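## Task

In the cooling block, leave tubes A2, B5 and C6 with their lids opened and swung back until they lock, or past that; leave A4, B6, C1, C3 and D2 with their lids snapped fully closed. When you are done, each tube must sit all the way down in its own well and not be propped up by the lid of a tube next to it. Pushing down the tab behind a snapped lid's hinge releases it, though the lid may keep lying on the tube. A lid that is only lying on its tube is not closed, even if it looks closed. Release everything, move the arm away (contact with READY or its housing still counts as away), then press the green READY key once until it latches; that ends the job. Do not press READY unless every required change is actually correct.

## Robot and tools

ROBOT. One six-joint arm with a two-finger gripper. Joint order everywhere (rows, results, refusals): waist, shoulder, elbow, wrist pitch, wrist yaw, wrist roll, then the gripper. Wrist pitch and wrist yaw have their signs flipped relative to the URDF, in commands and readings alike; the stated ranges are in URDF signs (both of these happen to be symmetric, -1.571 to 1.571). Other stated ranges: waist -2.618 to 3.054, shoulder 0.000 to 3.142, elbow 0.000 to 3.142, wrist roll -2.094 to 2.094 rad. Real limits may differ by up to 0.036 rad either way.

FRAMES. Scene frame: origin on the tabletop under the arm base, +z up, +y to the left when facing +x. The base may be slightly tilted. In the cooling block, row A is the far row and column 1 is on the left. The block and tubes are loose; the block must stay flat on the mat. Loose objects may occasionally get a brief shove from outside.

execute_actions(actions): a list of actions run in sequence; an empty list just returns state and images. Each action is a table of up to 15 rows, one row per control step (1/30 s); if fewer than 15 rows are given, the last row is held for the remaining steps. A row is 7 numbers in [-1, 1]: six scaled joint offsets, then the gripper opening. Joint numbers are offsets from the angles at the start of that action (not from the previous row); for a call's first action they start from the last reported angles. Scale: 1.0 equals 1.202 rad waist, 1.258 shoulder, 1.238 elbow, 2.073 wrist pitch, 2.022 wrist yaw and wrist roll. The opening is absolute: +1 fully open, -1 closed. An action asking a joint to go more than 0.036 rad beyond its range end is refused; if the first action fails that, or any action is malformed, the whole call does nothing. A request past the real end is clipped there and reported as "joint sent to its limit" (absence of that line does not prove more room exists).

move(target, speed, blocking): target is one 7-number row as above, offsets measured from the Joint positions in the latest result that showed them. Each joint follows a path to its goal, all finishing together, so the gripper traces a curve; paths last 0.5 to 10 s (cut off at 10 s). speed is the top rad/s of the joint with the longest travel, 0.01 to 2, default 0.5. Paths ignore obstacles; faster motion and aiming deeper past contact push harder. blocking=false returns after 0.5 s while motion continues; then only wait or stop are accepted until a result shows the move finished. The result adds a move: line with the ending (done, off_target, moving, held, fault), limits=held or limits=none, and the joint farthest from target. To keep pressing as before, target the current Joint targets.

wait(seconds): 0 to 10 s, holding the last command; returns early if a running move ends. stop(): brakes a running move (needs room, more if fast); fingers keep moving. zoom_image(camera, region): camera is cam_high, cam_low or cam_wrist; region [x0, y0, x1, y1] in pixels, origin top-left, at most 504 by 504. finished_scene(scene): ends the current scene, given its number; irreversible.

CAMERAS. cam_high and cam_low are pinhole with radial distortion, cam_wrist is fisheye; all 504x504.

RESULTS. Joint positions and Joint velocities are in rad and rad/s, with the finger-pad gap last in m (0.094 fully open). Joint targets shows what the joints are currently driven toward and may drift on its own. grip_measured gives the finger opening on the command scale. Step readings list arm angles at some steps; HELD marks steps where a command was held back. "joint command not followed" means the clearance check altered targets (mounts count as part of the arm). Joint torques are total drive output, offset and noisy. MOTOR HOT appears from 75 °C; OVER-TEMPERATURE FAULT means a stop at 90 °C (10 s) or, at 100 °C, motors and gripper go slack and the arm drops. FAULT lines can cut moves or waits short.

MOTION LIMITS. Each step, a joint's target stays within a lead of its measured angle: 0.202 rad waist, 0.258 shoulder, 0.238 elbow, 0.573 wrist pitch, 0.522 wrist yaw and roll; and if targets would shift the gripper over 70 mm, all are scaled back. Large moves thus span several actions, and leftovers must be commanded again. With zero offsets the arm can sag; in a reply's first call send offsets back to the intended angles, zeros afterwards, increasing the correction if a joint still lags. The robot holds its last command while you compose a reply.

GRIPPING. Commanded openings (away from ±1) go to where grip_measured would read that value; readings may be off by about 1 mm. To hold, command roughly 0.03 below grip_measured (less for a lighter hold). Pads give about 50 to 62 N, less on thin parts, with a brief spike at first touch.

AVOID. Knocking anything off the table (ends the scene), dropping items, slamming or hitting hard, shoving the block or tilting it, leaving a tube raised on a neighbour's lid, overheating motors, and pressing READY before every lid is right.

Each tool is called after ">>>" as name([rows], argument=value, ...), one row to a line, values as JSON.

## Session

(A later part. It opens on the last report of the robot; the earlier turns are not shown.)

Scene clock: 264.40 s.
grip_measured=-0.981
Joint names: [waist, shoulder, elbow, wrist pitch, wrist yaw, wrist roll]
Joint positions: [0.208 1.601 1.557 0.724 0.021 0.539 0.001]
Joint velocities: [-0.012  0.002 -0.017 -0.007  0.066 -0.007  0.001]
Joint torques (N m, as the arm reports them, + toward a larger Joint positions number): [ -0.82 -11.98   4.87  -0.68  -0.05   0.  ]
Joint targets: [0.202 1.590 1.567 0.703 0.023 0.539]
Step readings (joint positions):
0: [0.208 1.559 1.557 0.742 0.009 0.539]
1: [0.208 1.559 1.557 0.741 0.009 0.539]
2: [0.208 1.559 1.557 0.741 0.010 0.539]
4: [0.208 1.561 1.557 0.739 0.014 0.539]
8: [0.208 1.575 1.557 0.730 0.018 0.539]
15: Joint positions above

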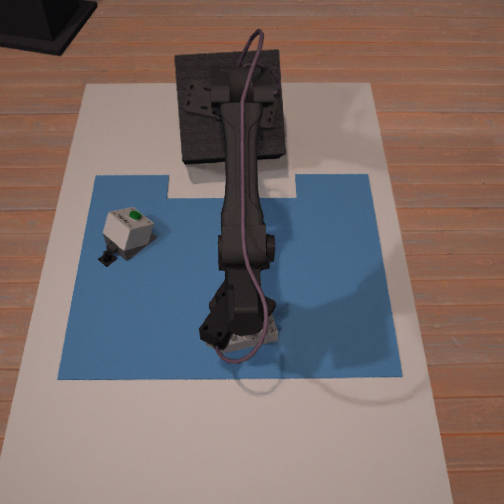

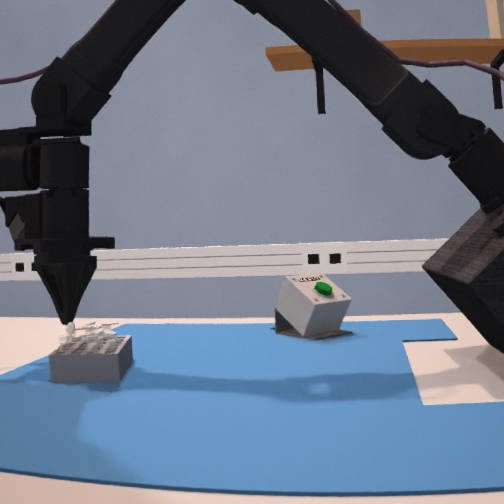

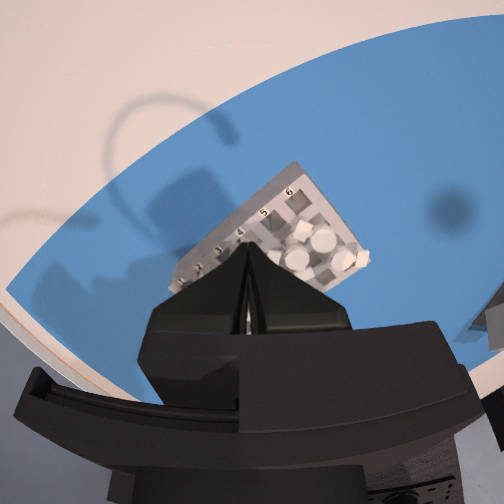

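>>> execute_actions([
  [[-0.005,-0.006,0.004,-0.004,0,0,-1],[-0.005,-0.003,0.004,-0.004,0,0,-1],[-0.005,0.0,0.004,-0.004,0,0,-1],[-0.005,0.002,0.004,-0.004,0,0,-1],[-0.005,0.004,0.004,-0.004,0,0,-1],[-0.005,0.005,0.004,-0.004,0,0,-1],[-0.005,0.006,0.004,-0.004,0,0,-1],[-0.005,0.007,0.004,-0.004,0,0,-1],[-0.005,0.008,0.004,-0.004,0,0,-1],[-0.005,0.009,0.004,-0.004,0,0,-1],[-0.005,0.010,0.004,-0.004,0,0,-1]],
  [[-0.005,0.002,0.0,0.0,0,0,-1],[-0.005,0.005,0.0,0.0,0,0,-1],[-0.005,0.008,0.0,0.0,0,0,-1],[-0.005,0.011,0.0,0.0,0,0,-1],[-0.005,0.014,0.0,0.0,0,0,-1],[-0.005,0.017,0.0,0.0,0,0,-1],[-0.005,0.020,0.0,0.0,0,0,-1],[-0.005,0.023,0.0,0.0,0,0,-1],[-0.005,0.026,0.0,0.0,0,0,-1],[-0.005,0.029,0.0,0.0,0,0,-1]],
])

>>> zoom_image(camera="cam_wrist", region=[200, 140, 400, 290])

Scene clock: 270.40 s.
grip_measured=-0.981
Joint names: [waist, shoulder, elbow, wrist pitch, wrist yaw, wrist roll]
Joint positions: [0.208 1.616 1.557 0.72  0.022 0.539 0.001]
Joint velocities: [-0.007 -0.002 -0.002  0.051  0.007 -0.022 -0.   ]
Joint torques (N m, as the arm reports them, + toward a larger Joint positions number): [-0.85 -8.14  4.03 -0.51 -0.04 -0.01]
Joint targets: [0.202 1.650 1.557 0.719 0.022 0.539]
Step readings (joint positions; steps 1 to 15: 1st action; 16 to 30: 2nd action):
0: [0.208 1.601 1.557 0.720 0.022 0.539]
1: [0.208 1.601 1.557 0.720 0.022 0.539]
2: [0.208 1.601 1.557 0.720 0.022 0.539]
4: [0.208 1.602 1.557 0.720 0.022 0.539]
8: [0.208 1.612 1.557 0.720 0.022 0.539]
15: [0.208 1.614 1.557 0.719 0.022 0.539]
16: [0.208 1.614 1.557 0.720 0.022 0.539]
17: [0.208 1.614 1.557 0.720 0.022 0.539]
19: [0.208 1.614 1.557 0.720 0.022 0.539]
23: [0.208 1.615 1.557 0.720 0.022 0.539]
30: Joint positions above

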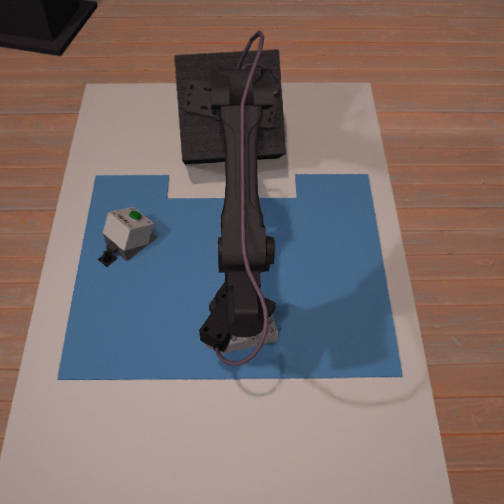

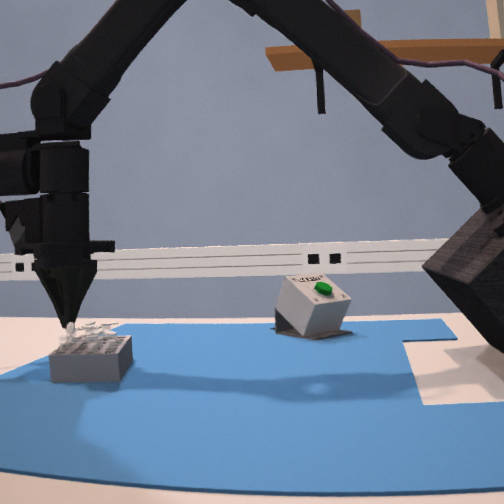

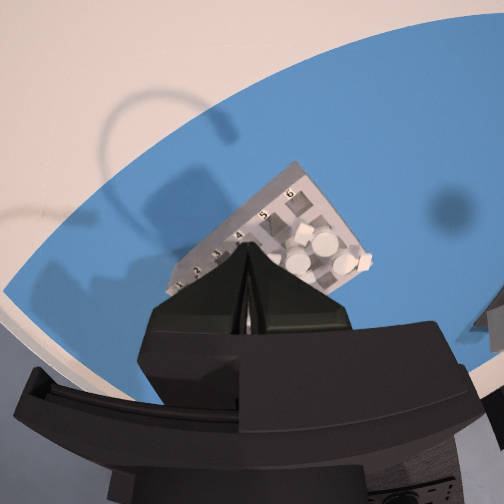

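Region (200, 140, 400, 290) of cam_wrist's 504x504 image, scaled by 2.520, with more detail than that image has; it fills the top 378 rows of this view, and the rest is white.

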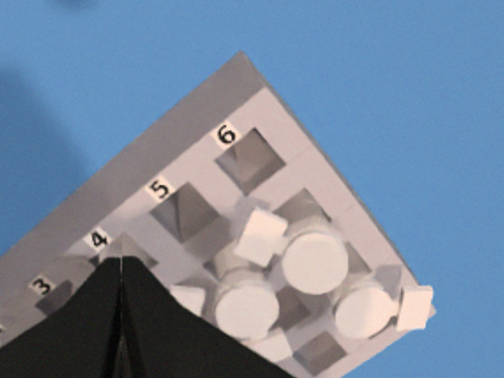

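>>> execute_actions([
  [[-0.005,0.012,0.004,0.0,0,0,-1],[-0.005,-0.003,0.008,0.0,0,0,-1],[-0.005,-0.015,0.008,0.0,0,0,-1],[-0.005,-0.024,0.008,0.0,0,0,-1],[-0.005,-0.030,0.008,0.0,0,0,-1],[-0.005,-0.035,0.008,0.0,0,0,-1],[-0.005,-0.039,0.008,0.0,0,0,-1],[-0.005,-0.042,0.008,0.0,0,0,-1],[-0.005,-0.044,0.008,0.0,0,0,-1]],
])

>>> execute_actions([
  [[-0.012,-0.018,0.008,0.004,-0.002,0,-1],[-0.017,-0.018,0.008,0.006,-0.002,0,-1],[-0.023,-0.018,0.008,0.008,-0.002,0,-1],[-0.030,-0.018,0.008,0.010,-0.002,0,-1],[-0.037,-0.018,0.008,0.012,-0.002,0,-1],[-0.044,-0.018,0.008,0.014,-0.002,0,-1],[-0.051,-0.018,0.008,0.016,-0.002,0,-1],[-0.058,-0.018,0.008,0.018,-0.002,0,-1],[-0.065,-0.018,0.008,0.0195,-0.002,0,-1],[-0.071,-0.018,0.008,0.0205,-0.002,0,-1],[-0.076,-0.018,0.008,0.0205,-0.002,0,-1],[-0.080,-0.018,0.008,0.0205,-0.002,0,-1],[-0.082,-0.018,0.008,0.0205,-0.002,0,-1],[-0.083,-0.018,0.008,0.0205,-0.002,0,-1]],
])

>>> wait(seconds=0.3)

>>> zoom_image(camera="cam_wrist", region=[150, 140, 350, 290])

Scene clock: 281.43 s.
grip_measured=-0.981
Joint names: [waist, shoulder, elbow, wrist pitch, wrist yaw, wrist roll]
Joint positions: [0.208 1.593 1.557 0.72  0.022 0.539 0.001]
Joint velocities: [-0.007 -0.012  0.002 -0.007  0.037  0.051  0.   ]
Joint torques (N m, as the arm reports them, + toward a larger Joint positions number): [ -0.83 -13.5    4.88  -0.54  -0.04  -0.01]
Joint targets: [0.202 1.561 1.567 0.720 0.022 0.539]
Step readings (joint positions):
0: [0.208 1.616 1.557 0.720 0.022 0.539]
1: [0.208 1.616 1.557 0.720 0.022 0.539]
2: [0.208 1.615 1.557 0.720 0.022 0.539]
4: [0.208 1.613 1.557 0.720 0.022 0.539]
8: [0.208 1.609 1.557 0.720 0.022 0.539]
15: Joint positions above

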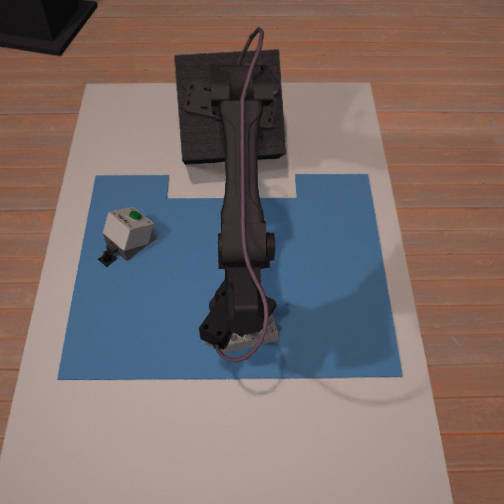

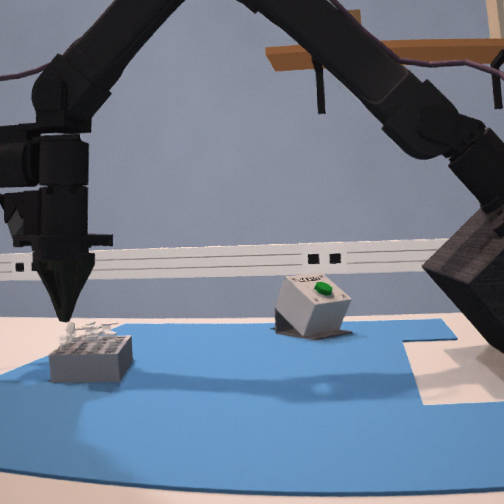

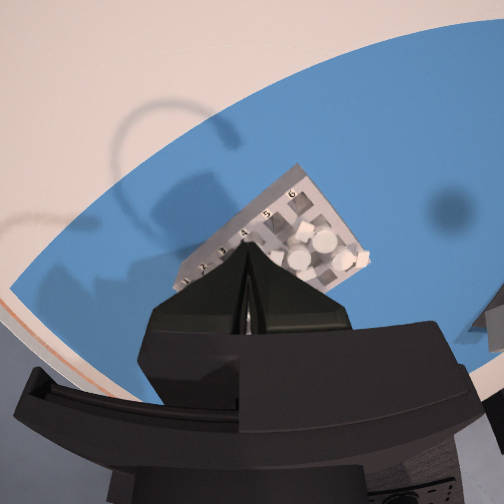

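Scene clock: 281.93 s.
grip_measured=-0.981
Joint names: [waist, shoulder, elbow, wrist pitch, wrist yaw, wrist roll]
Joint positions: [0.12  1.593 1.557 0.752 0.023 0.539 0.001]
Joint velocities: [-0.056 -0.007  0.007  0.022 -0.051  0.037 -0.   ]
Joint torques (N m, as the arm reports them, + toward a larger Joint positions number): [ -1.53 -12.63   4.79  -0.45  -0.11  -0.01]
Joint targets: [0.108 1.571 1.567 0.762 0.018 0.539]
Step readings (joint positions):
0: [0.208 1.593 1.557 0.720 0.022 0.539]
1: [0.208 1.593 1.557 0.720 0.022 0.539]
2: [0.207 1.593 1.557 0.720 0.022 0.539]
4: [0.201 1.593 1.557 0.724 0.023 0.539]
8: [0.169 1.593 1.557 0.736 0.023 0.539]
15: Joint positions above

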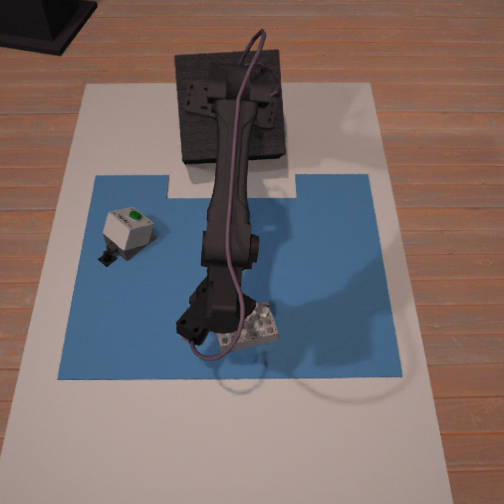

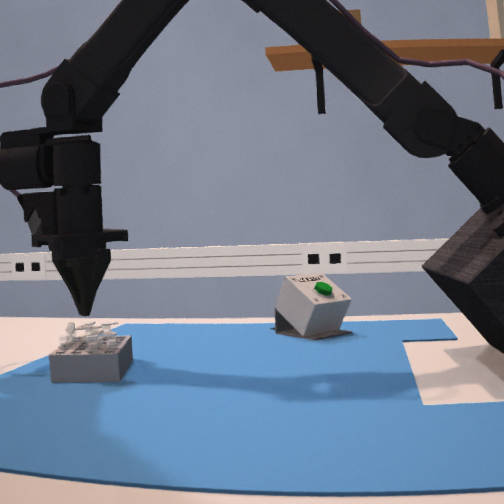

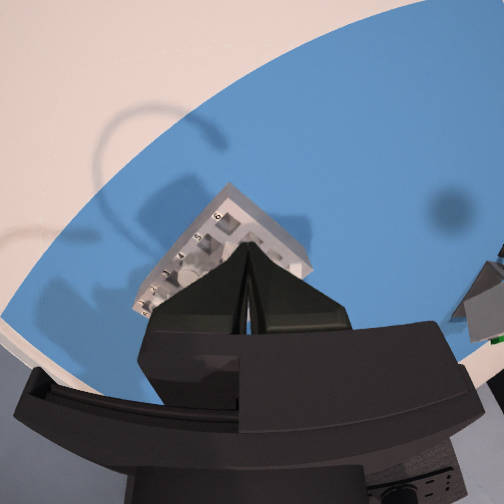

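Scene clock: 282.23 s.
grip_measured=-0.981
Joint names: [waist, shoulder, elbow, wrist pitch, wrist yaw, wrist roll]
Joint positions: [0.119 1.593 1.557 0.755 0.023 0.539 0.001]
Joint velocities: [-0.012 -0.002 -0.007  0.051 -0.095  0.051 -0.001]
Joint torques (N m, as the arm reports them, + toward a larger Joint positions number): [ -1.72 -12.62   4.8   -0.42  -0.13  -0.01]
Joint targets: [0.109 1.571 1.567 0.762 0.018 0.539]
wait: 0.30 s; at rest by 0.23 s

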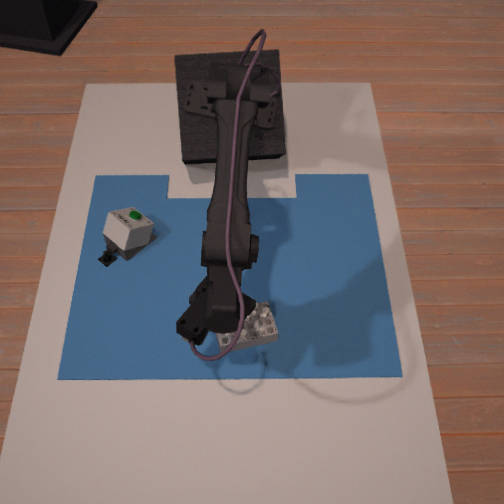

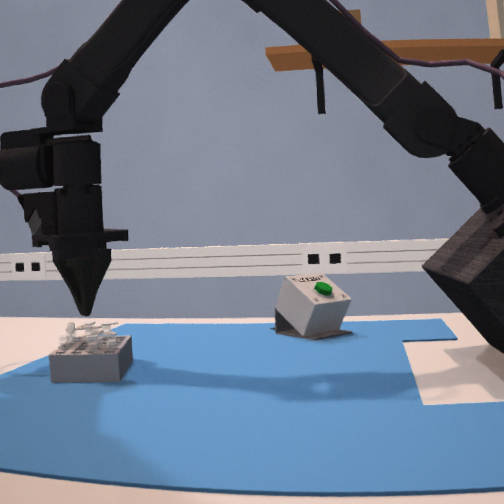

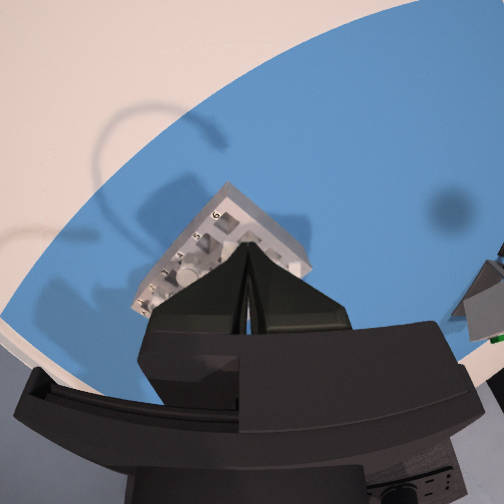

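Region (150, 140, 350, 290) of cam_wrist's 504x504 image, scaled by 2.520, with more detail than that image has; it fills the top 378 rows of this view, and the rest is white.

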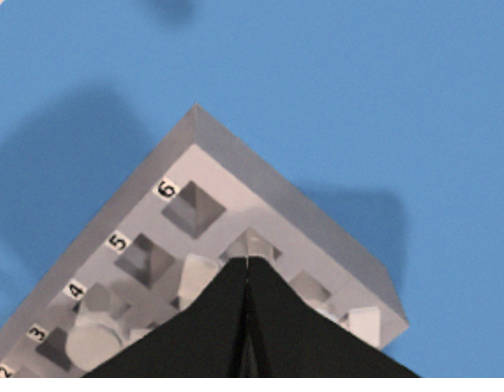

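>>> execute_actions([
  [[-0.005,-0.012,0.006,0.005,0.002,0,-1],[-0.005,-0.006,0.006,0.006,0.003,0,-1],[-0.005,0.0,0.006,0.007,0.004,0,-1],[-0.005,0.003,0.006,0.007,0.004,0,-1],[-0.005,0.005,0.006,0.007,0.004,0,-1],[-0.005,0.006,0.006,0.007,0.004,0,-1],[-0.005,0.007,0.006,0.007,0.004,0,-1],[-0.005,0.008,0.006,0.007,0.004,0,-1],[-0.005,0.009,0.006,0.007,0.004,0,-1],[-0.005,0.010,0.006,0.007,0.004,0,-1],[-0.005,0.011,0.006,0.007,0.004,0,-1],[-0.005,0.012,0.006,0.007,0.004,0,-1]],
  [[-0.005,0.0,0.0,0.0,0,0,-1],[-0.005,0.003,0.0,0.0,0,0,-1],[-0.005,0.006,0.0,0.0,0,0,-1],[-0.005,0.009,0.0,0.0,0,0,-1],[-0.005,0.012,0.0,0.0,0,0,-1],[-0.005,0.015,0.0,0.0,0,0,-1],[-0.005,0.018,0.0,0.0,0,0,-1],[-0.005,0.021,0.0,0.0,0,0,-1],[-0.005,0.024,0.0,0.0,0,0,-1],[-0.005,0.027,0.0,0.0,0,0,-1],[-0.005,0.030,0.0,0.0,0,0,-1]],
])

>>> zoom_image(camera="cam_wrist", region=[150, 140, 350, 290])

>>> zoom_image(camera="cam_low", region=[30, 290, 140, 370])

Scene clock: 290.67 s.
grip_measured=-0.981
Joint names: [waist, shoulder, elbow, wrist pitch, wrist yaw, wrist roll]
Joint positions: [0.119 1.62  1.557 0.764 0.03  0.539 0.001]
Joint velocities: [ 0.007 -0.002 -0.027 -0.007 -0.037 -0.095  0.001]
Joint torques (N m, as the arm reports them, + toward a larger Joint positions number): [-1.34 -8.38  3.92 -0.44 -0.08 -0.01]
Joint targets: [0.113 1.650 1.557 0.763 0.030 0.539]
Step readings (joint positions; steps 1 to 15: 1st action; 16 to 30: 2nd action):
0: [0.119 1.593 1.557 0.756 0.023 0.539]
1: [0.119 1.593 1.557 0.756 0.023 0.539]
2: [0.119 1.593 1.557 0.757 0.024 0.539]
4: [0.119 1.594 1.557 0.759 0.026 0.539]
8: [0.119 1.605 1.557 0.761 0.029 0.539]
15: [0.119 1.612 1.557 0.763 0.030 0.539]
16: [0.119 1.612 1.557 0.763 0.030 0.539]
17: [0.119 1.612 1.557 0.763 0.030 0.539]
19: [0.119 1.614 1.557 0.763 0.030 0.539]
23: [0.119 1.620 1.557 0.763 0.030 0.539]
30: Joint positions above

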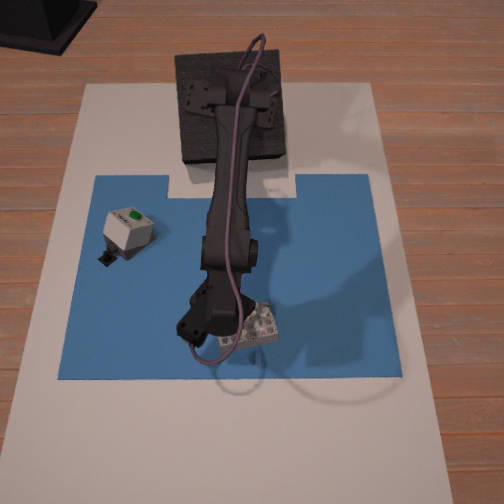

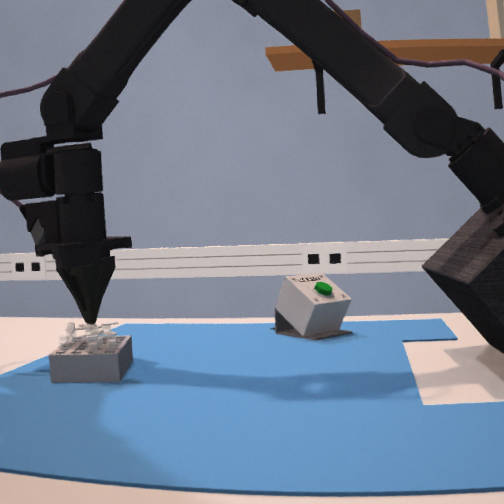

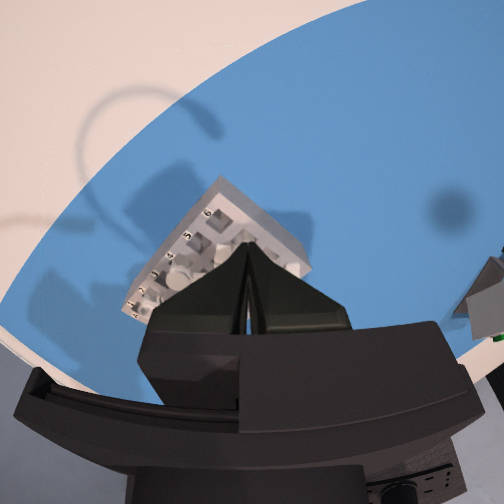

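Region (150, 140, 350, 290) of cam_wrist's 504x504 image, scaled by 2.520, with more detail than that image has; it fills the top 378 rows of this view, and the rest is white.

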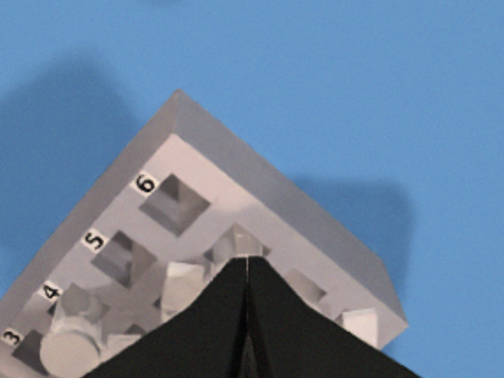

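Region (30, 290, 140, 370) of cam_low's 504x504 image, scaled by 4.582, with more detail than that image has; it fills the top 367 rows of this view, and the rest is white.

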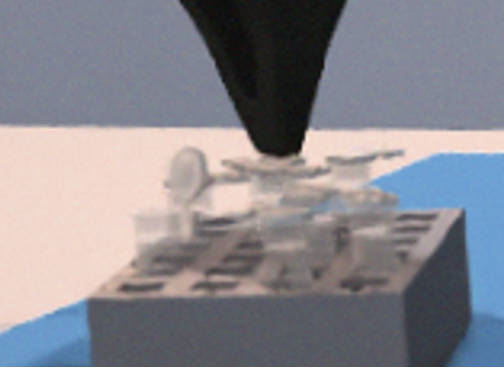

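>>> execute_actions([
  [[-0.005,0.010,0.004,0.0,0,0,-1],[-0.005,-0.008,0.006,0.0,0,0,-1],[-0.005,-0.022,0.006,0.0,0,0,-1],[-0.005,-0.032,0.006,0.0,0,0,-1],[-0.005,-0.040,0.006,0.0,0,0,-1],[-0.005,-0.047,0.006,0.0,0,0,-1],[-0.005,-0.053,0.004,0.0,0,0,-1],[-0.005,-0.058,0.0,0.0,0,0,-1],[-0.005,-0.062,-0.004,0.0,0,0,-1],[-0.005,-0.065,-0.008,0.0,0,0,-1],[-0.005,-0.067,-0.012,0.0,0,0,-1],[-0.005,-0.068,-0.016,0.0,0,0,-1]],
])

Scene clock: 301.83 s.
grip_measured=-0.981
Joint names: [waist, shoulder, elbow, wrist pitch, wrist yaw, wrist roll]
Joint positions: [0.119 1.562 1.557 0.764 0.03  0.539 0.001]
Joint velocities: [ 0.007 -0.032  0.012 -0.007  0.081 -0.007 -0.001]
Joint torques (N m, as the arm reports them, + toward a larger Joint positions number): [ -1.3  -12.78   2.73  -0.54  -0.07  -0.01]
Joint targets: [0.113 1.535 1.538 0.764 0.030 0.539]
Step readings (joint positions):
0: [0.119 1.620 1.557 0.764 0.030 0.539]
1: [0.119 1.620 1.557 0.764 0.030 0.539]
2: [0.119 1.620 1.557 0.764 0.030 0.539]
4: [0.119 1.617 1.557 0.764 0.030 0.539]
8: [0.119 1.603 1.557 0.764 0.030 0.539]
15: Joint positions above

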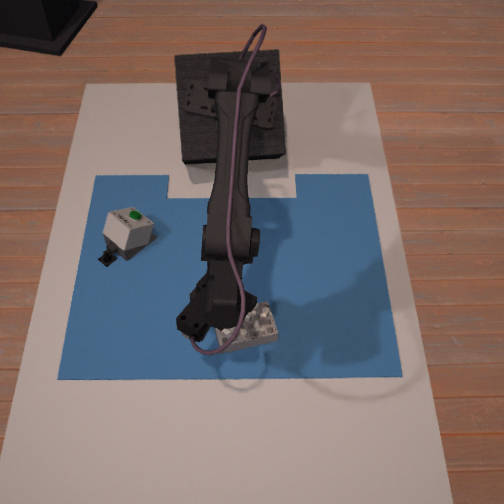

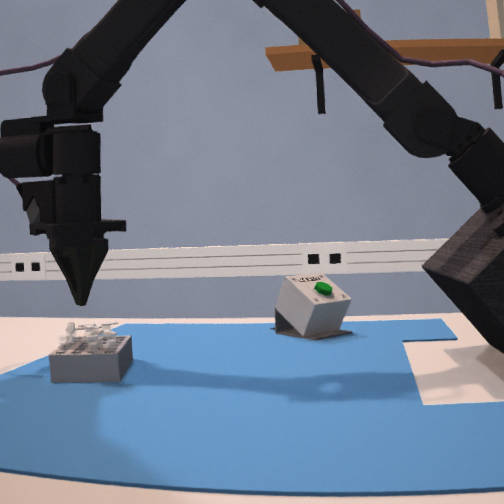

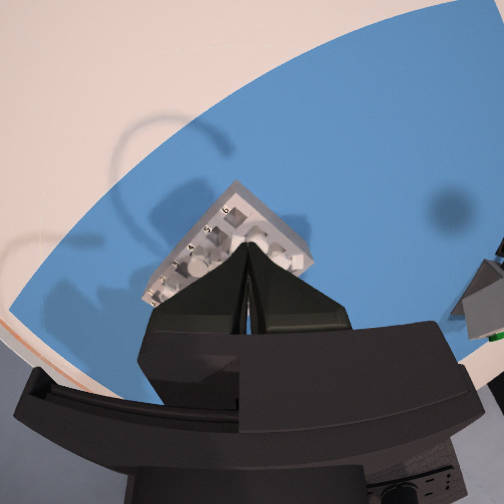

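>>> move(target=[-0.051, -0.059, -0.119, -0.0388, 0, -0.02, -1], speed=0.2)

>>> zoom_image(camera="cam_wrist", region=[150, 140, 350, 290])

Scene clock: 308.97 s.
grip_measured=-0.981
Joint names: [waist, shoulder, elbow, wrist pitch, wrist yaw, wrist roll]
Joint positions: [0.071 1.521 1.418 0.7   0.031 0.504 0.001]
Joint velocities: [ 0.007  0.002 -0.007  0.051  0.037  0.022 -0.   ]
Joint torques (N m, as the arm reports them, + toward a larger Joint positions number): [ -2.22 -12.76   3.32  -0.64  -0.1   -0.06]
Joint targets: [0.057 1.488 1.410 0.683 0.030 0.499]
move: off_target; limits=none; farthest joint: the shoulder, 0.033 radians from its target (0.074 radians at the start)

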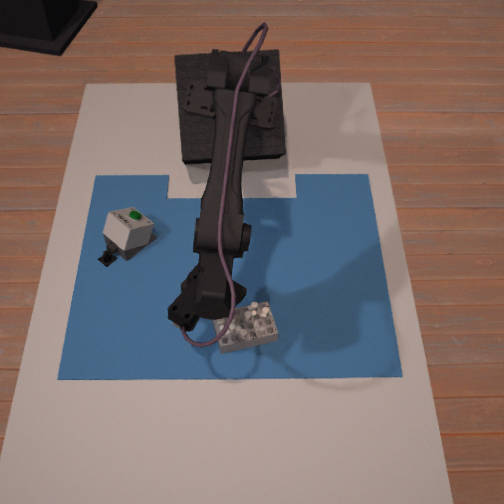

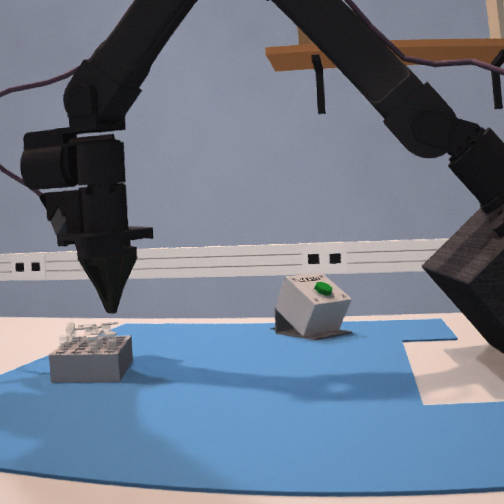

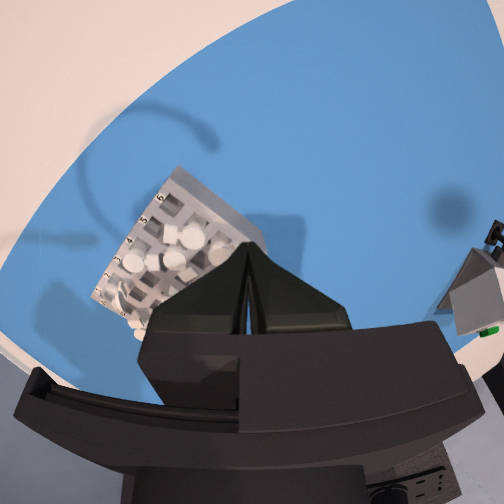

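Region (150, 140, 350, 290) of cam_wrist's 504x504 image, scaled by 2.520, with more detail than that image has; it fills the top 378 rows of this view, and the rest is white.

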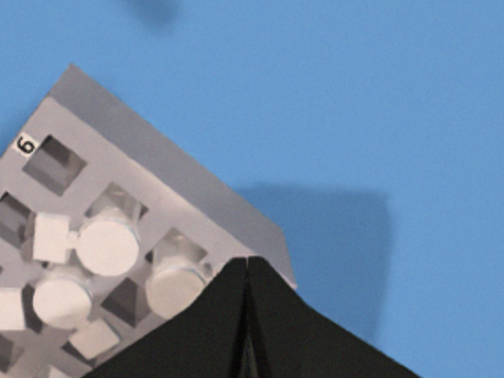

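>>> execute_actions([
  [[-0.008,-0.018,0.004,0.004,0.002,0,-1],[-0.008,-0.018,0.004,0.007,0.003,0,-1],[-0.008,-0.018,0.004,0.010,0.004,0,-1],[-0.008,-0.018,0.004,0.012,0.005,0,-1],[-0.008,-0.018,0.004,0.014,0.006,0,-1],[-0.008,-0.018,0.004,0.016,0.007,0,-1]],
])

>>> zoom_image(camera="cam_wrist", region=[150, 140, 350, 290])

Scene clock: 314.50 s.
grip_measured=-0.981
Joint names: [waist, shoulder, elbow, wrist pitch, wrist yaw, wrist roll]
Joint positions: [0.071 1.521 1.418 0.726 0.044 0.504 0.001]
Joint velocities: [-0.012 -0.012 -0.007  0.022  0.037 -0.022  0.   ]
Joint torques (N m, as the arm reports them, + toward a larger Joint positions number): [ -1.82 -11.87   4.23  -0.39  -0.07  -0.01]
Joint targets: [0.062 1.498 1.423 0.734 0.045 0.504]
Step readings (joint positions):
0: [0.071 1.521 1.418 0.700 0.031 0.504]
1: [0.071 1.521 1.418 0.700 0.032 0.504]
2: [0.071 1.521 1.418 0.701 0.033 0.504]
4: [0.071 1.521 1.418 0.706 0.035 0.504]
8: [0.071 1.521 1.418 0.718 0.041 0.504]
15: Joint positions above

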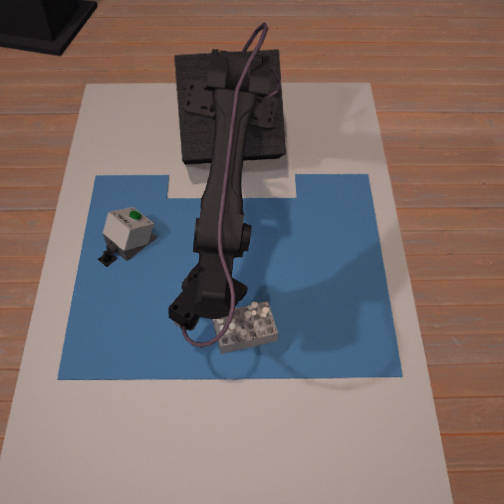

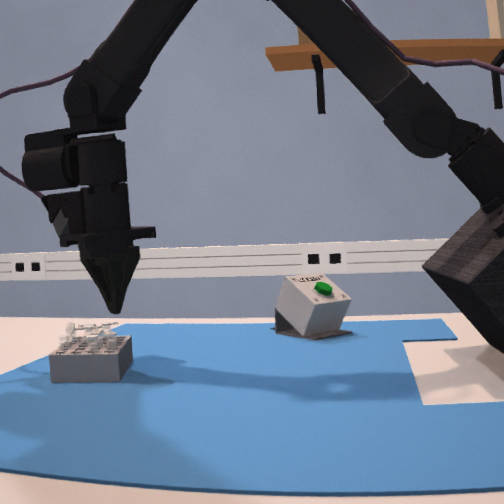

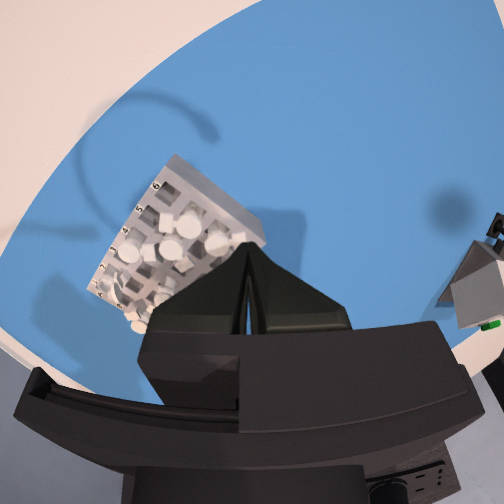

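Region (150, 140, 350, 290) of cam_wrist's 504x504 image, scaled by 2.520, with more detail than that image has; it fills the top 378 rows of this view, and the rest is white.

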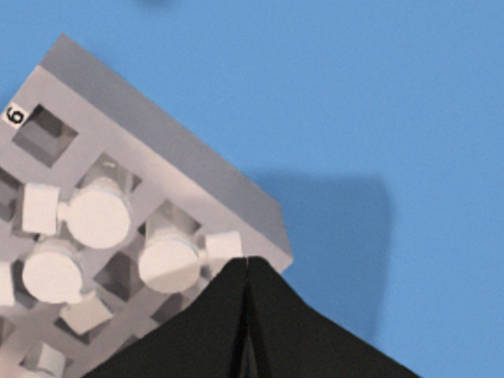

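>>> execute_actions([
  [[-0.008,-0.012,0.004,-0.004,0,-0.01,-1],[-0.008,-0.006,0.004,-0.007,0,-0.02,-1],[-0.008,0.0,0.004,-0.009,0,-0.03,-1],[-0.008,0.003,0.004,-0.011,0,-0.04,-1],[-0.008,0.005,0.004,-0.012,0,-0.05,-1],[-0.008,0.006,0.004,-0.013,0,-0.058,-1],[-0.008,0.007,0.004,-0.013,0,-0.062,-1],[-0.008,0.008,0.004,-0.013,0,-0.062,-1],[-0.008,0.009,0.004,-0.013,0,-0.062,-1]],
])

>>> wait(seconds=0.3)

>>> zoom_image(camera="cam_wrist", region=[150, 140, 350, 290])

>>> zoom_image(camera="cam_low", region=[40, 290, 150, 370])

Scene clock: 329.03 s.
grip_measured=-0.981
Joint names: [waist, shoulder, elbow, wrist pitch, wrist yaw, wrist roll]
Joint positions: [0.071 1.54  1.418 0.717 0.045 0.392 0.001]
Joint velocities: [ 0.007  0.007  0.032 -0.007  0.022 -0.081 -0.002]
Joint torques (N m, as the arm reports them, + toward a larger Joint positions number): [ -1.87 -10.73   4.18  -0.55  -0.08  -0.05]
Joint targets: [0.062 1.532 1.423 0.699 0.044 0.378]
Step readings (joint positions):
0: [0.071 1.521 1.418 0.727 0.045 0.504]
1: [0.071 1.521 1.418 0.727 0.045 0.501]
2: [0.071 1.521 1.418 0.727 0.045 0.496]
4: [0.071 1.522 1.418 0.726 0.045 0.476]
8: [0.071 1.532 1.418 0.719 0.045 0.426]
15: Joint positions above

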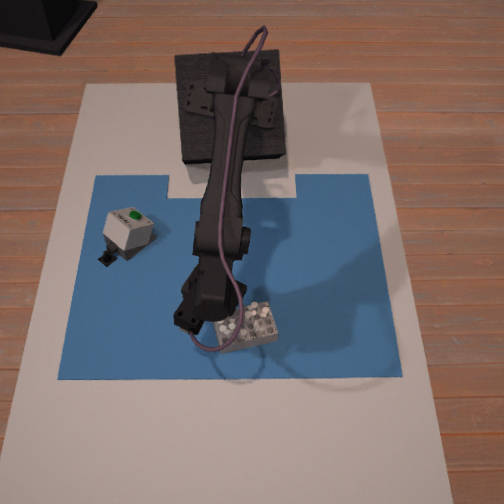

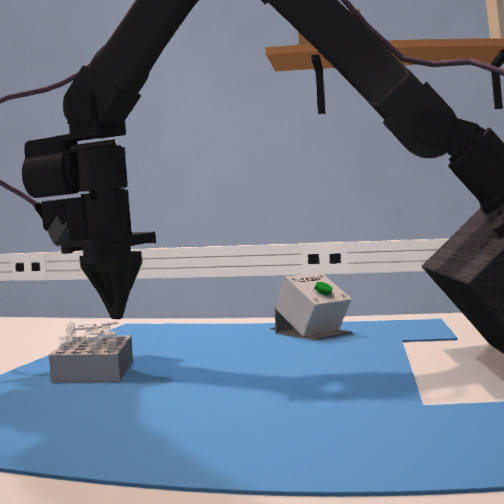

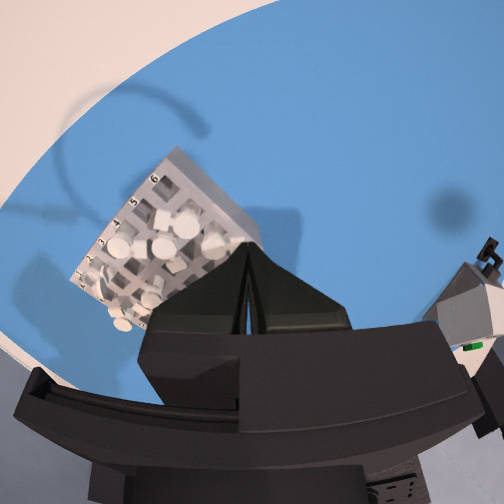

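Scene clock: 329.33 s.
grip_measured=-0.981
Joint names: [waist, shoulder, elbow, wrist pitch, wrist yaw, wrist roll]
Joint positions: [0.071 1.54  1.418 0.716 0.045 0.384 0.001]
Joint velocities: [-0.007 -0.012  0.002  0.007  0.051  0.007 -0.001]
Joint torques (N m, as the arm reports them, + toward a larger Joint positions number): [ -1.83 -10.75   4.17  -0.58  -0.08  -0.04]
Joint targets: [0.062 1.532 1.423 0.699 0.044 0.378]
wait: 0.30 s; no rest

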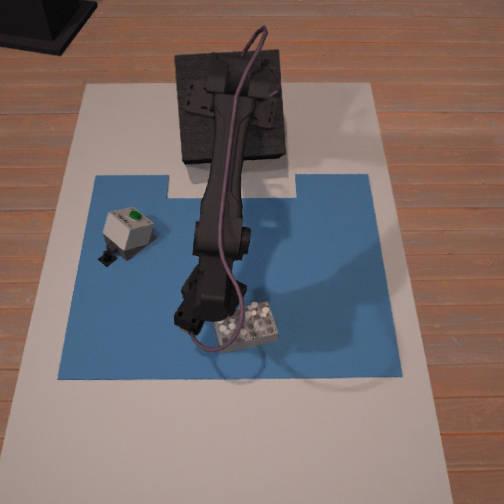

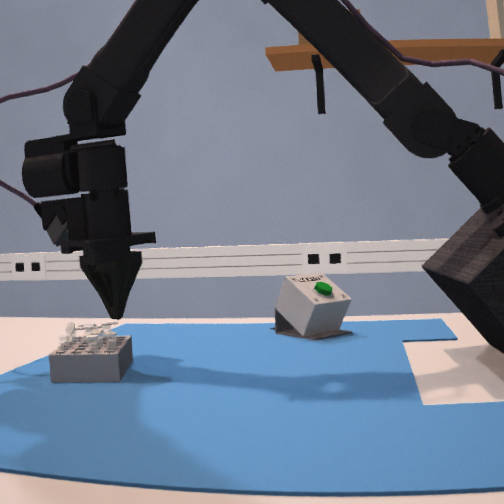

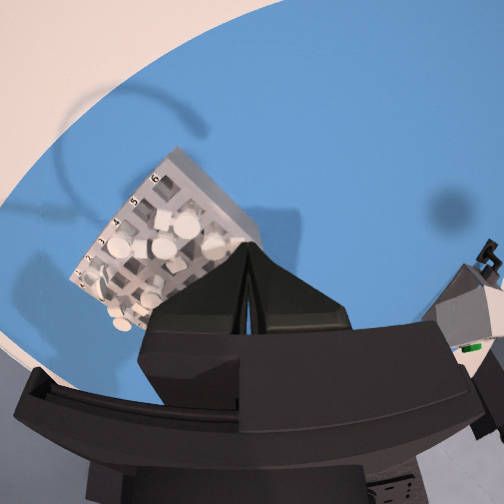

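Region (150, 140, 350, 290) of cam_wrist's 504x504 image, scaled by 2.520, with more detail than that image has; it fills the top 378 rows of this view, and the rest is white.

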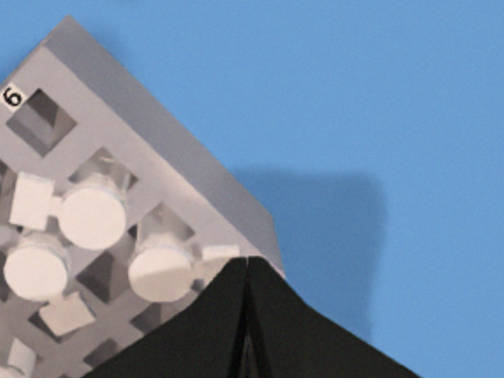

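Region (40, 290, 150, 370) of cam_low's 504x504 image, scaled by 4.582, with more detail than that image has; it fills the top 367 rows of this view, and the rest is white.

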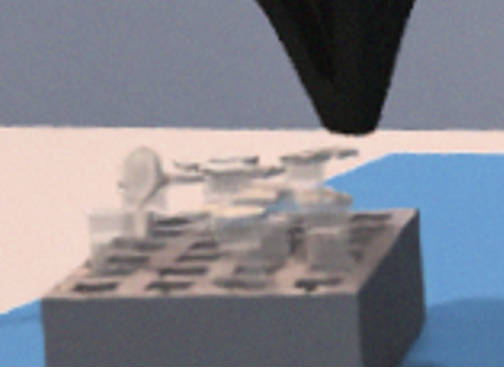

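>>> execute_actions([
  [[-0.008,-0.004,0.002,-0.010,0,0,-1],[-0.008,-0.001,0.002,-0.011,0,0,-1],[-0.008,0.002,0.002,-0.012,0,0,-1],[-0.008,0.004,0.002,-0.013,0,0,-1],[-0.008,0.005,0.002,-0.013,0,0,-1],[-0.008,0.006,0.002,-0.013,0,0,-1],[-0.008,0.007,0.002,-0.013,0,0,-1],[-0.008,0.008,0.002,-0.013,0,0,-1]],
])

>>> zoom_image(camera="cam_wrist", region=[150, 140, 350, 290])

>>> zoom_image(camera="cam_low", region=[40, 290, 150, 370])

Scene clock: 337.70 s.
grip_measured=-0.981
Joint names: [waist, shoulder, elbow, wrist pitch, wrist yaw, wrist roll]
Joint positions: [0.071 1.551 1.418 0.707 0.045 0.383 0.001]
Joint velocities: [-0.017  0.002 -0.007 -0.037 -0.051 -0.022  0.001]
Joint torques (N m, as the arm reports them, + toward a larger Joint positions number): [ -1.88 -10.04   4.04  -0.59  -0.06   0.  ]
Joint targets: [0.062 1.550 1.421 0.689 0.045 0.384]
Step readings (joint positions):
0: [0.071 1.540 1.418 0.715 0.045 0.383]
1: [0.071 1.540 1.418 0.715 0.045 0.383]
2: [0.071 1.540 1.418 0.714 0.045 0.383]
4: [0.071 1.542 1.418 0.711 0.045 0.383]
8: [0.071 1.551 1.418 0.707 0.045 0.383]
15: Joint positions above

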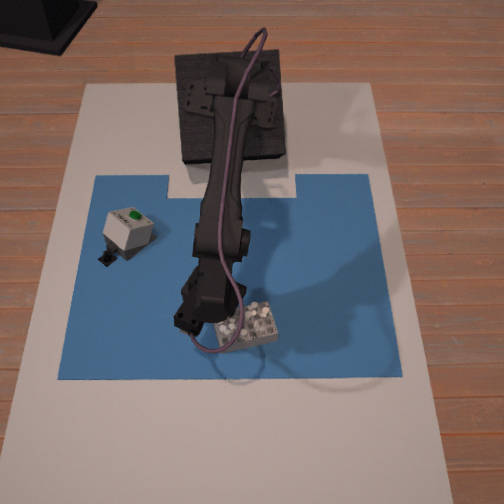

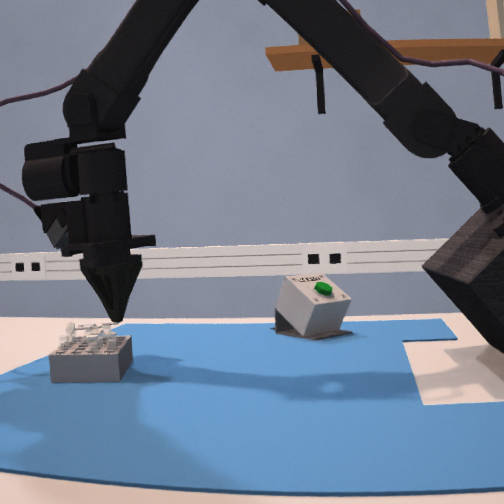

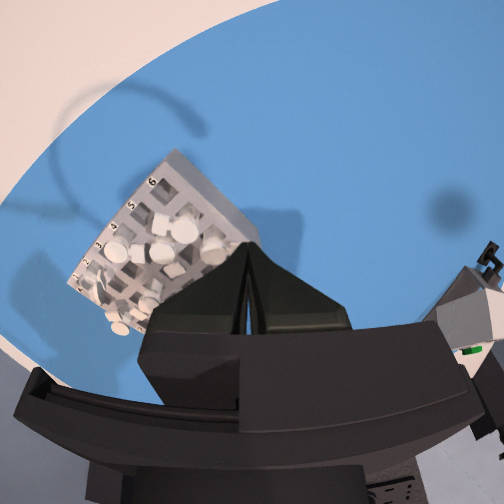

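Region (150, 140, 350, 290) of cam_wrist's 504x504 image, scaled by 2.520, with more detail than that image has; it fills the top 378 rows of this view, and the rest is white.

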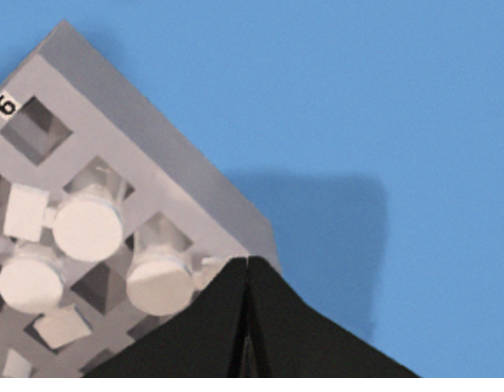

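Region (40, 290, 150, 370) of cam_low's 504x504 image, scaled by 4.582, with more detail than that image has; it fills the top 367 rows of this view, and the rest is white.

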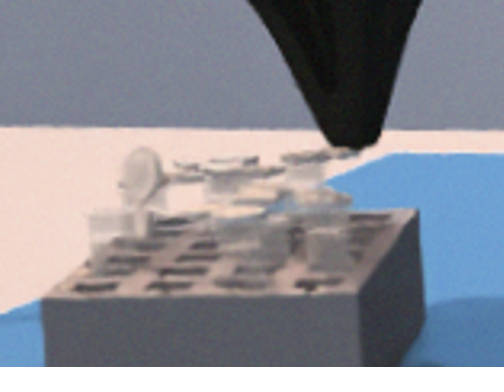

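>>> execute_actions([
  [[-0.008,0.003,-0.004,-0.004,0,0,-1],[-0.008,0.006,-0.004,-0.004,0,0,-1],[-0.008,0.009,-0.004,-0.004,0,0,-1],[-0.008,0.012,-0.004,-0.004,0,0,-1],[-0.008,0.015,-0.004,-0.004,0,0,-1],[-0.008,0.018,-0.004,-0.004,0,0,-1],[-0.008,0.021,-0.004,-0.004,0,0,-1],[-0.008,0.024,-0.004,-0.004,0,0,-1],[-0.008,0.027,-0.004,-0.004,0,0,-1],[-0.008,0.030,-0.004,-0.004,0,0,-1],[-0.008,0.030,-0.004,-0.004,0,0,-1],[-0.008,0.030,-0.004,-0.004,0,0,-1],[-0.008,0.006,-0.004,-0.004,0,0,-1]],
])

>>> zoom_image(camera="cam_wrist", region=[150, 140, 350, 290])

>>> zoom_image(camera="cam_low", region=[40, 290, 150, 370])

Scene clock: 345.00 s.
grip_measured=-0.981
Joint names: [waist, shoulder, elbow, wrist pitch, wrist yaw, wrist roll]
Joint positions: [0.071 1.555 1.418 0.707 0.043 0.383 0.001]
Joint velocities: [ 0.007  0.002 -0.012 -0.037  0.037 -0.051 -0.001]
Joint torques (N m, as the arm reports them, + toward a larger Joint positions number): [-1.94 -9.86  3.42 -0.49 -0.08 -0.01]
Joint targets: [0.062 1.558 1.413 0.699 0.045 0.383]
Step readings (joint positions):
0: [0.071 1.551 1.418 0.707 0.045 0.383]
1: [0.071 1.551 1.418 0.707 0.045 0.383]
2: [0.071 1.551 1.418 0.707 0.045 0.383]
4: [0.071 1.551 1.418 0.707 0.045 0.383]
8: [0.071 1.553 1.418 0.707 0.044 0.383]
15: Joint positions above

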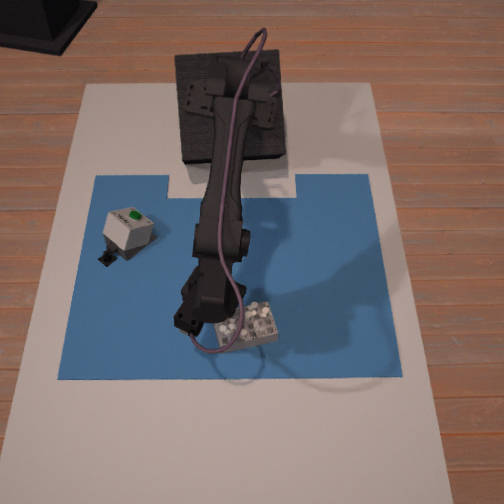

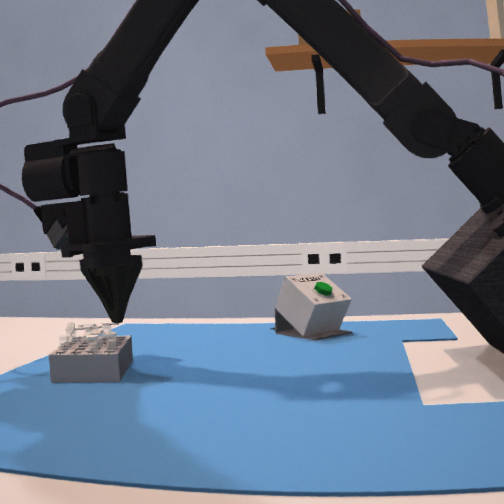

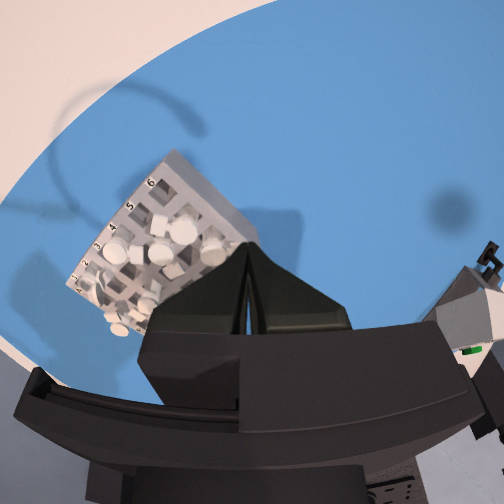

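Region (150, 140, 350, 290) of cam_wrist's 504x504 image, scaled by 2.520, with more detail than that image has; it fills the top 378 rows of this view, and the rest is white.

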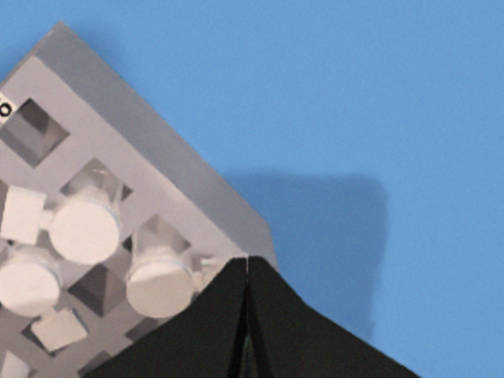

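Region (40, 290, 150, 370) of cam_low's 504x504 image, scaled by 4.582, with more detail than that image has; it fills the top 367 rows of this view, and the rest is white.

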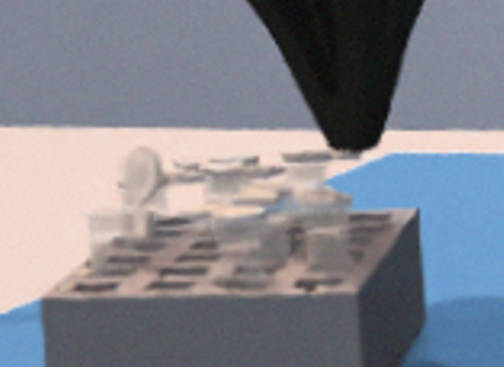

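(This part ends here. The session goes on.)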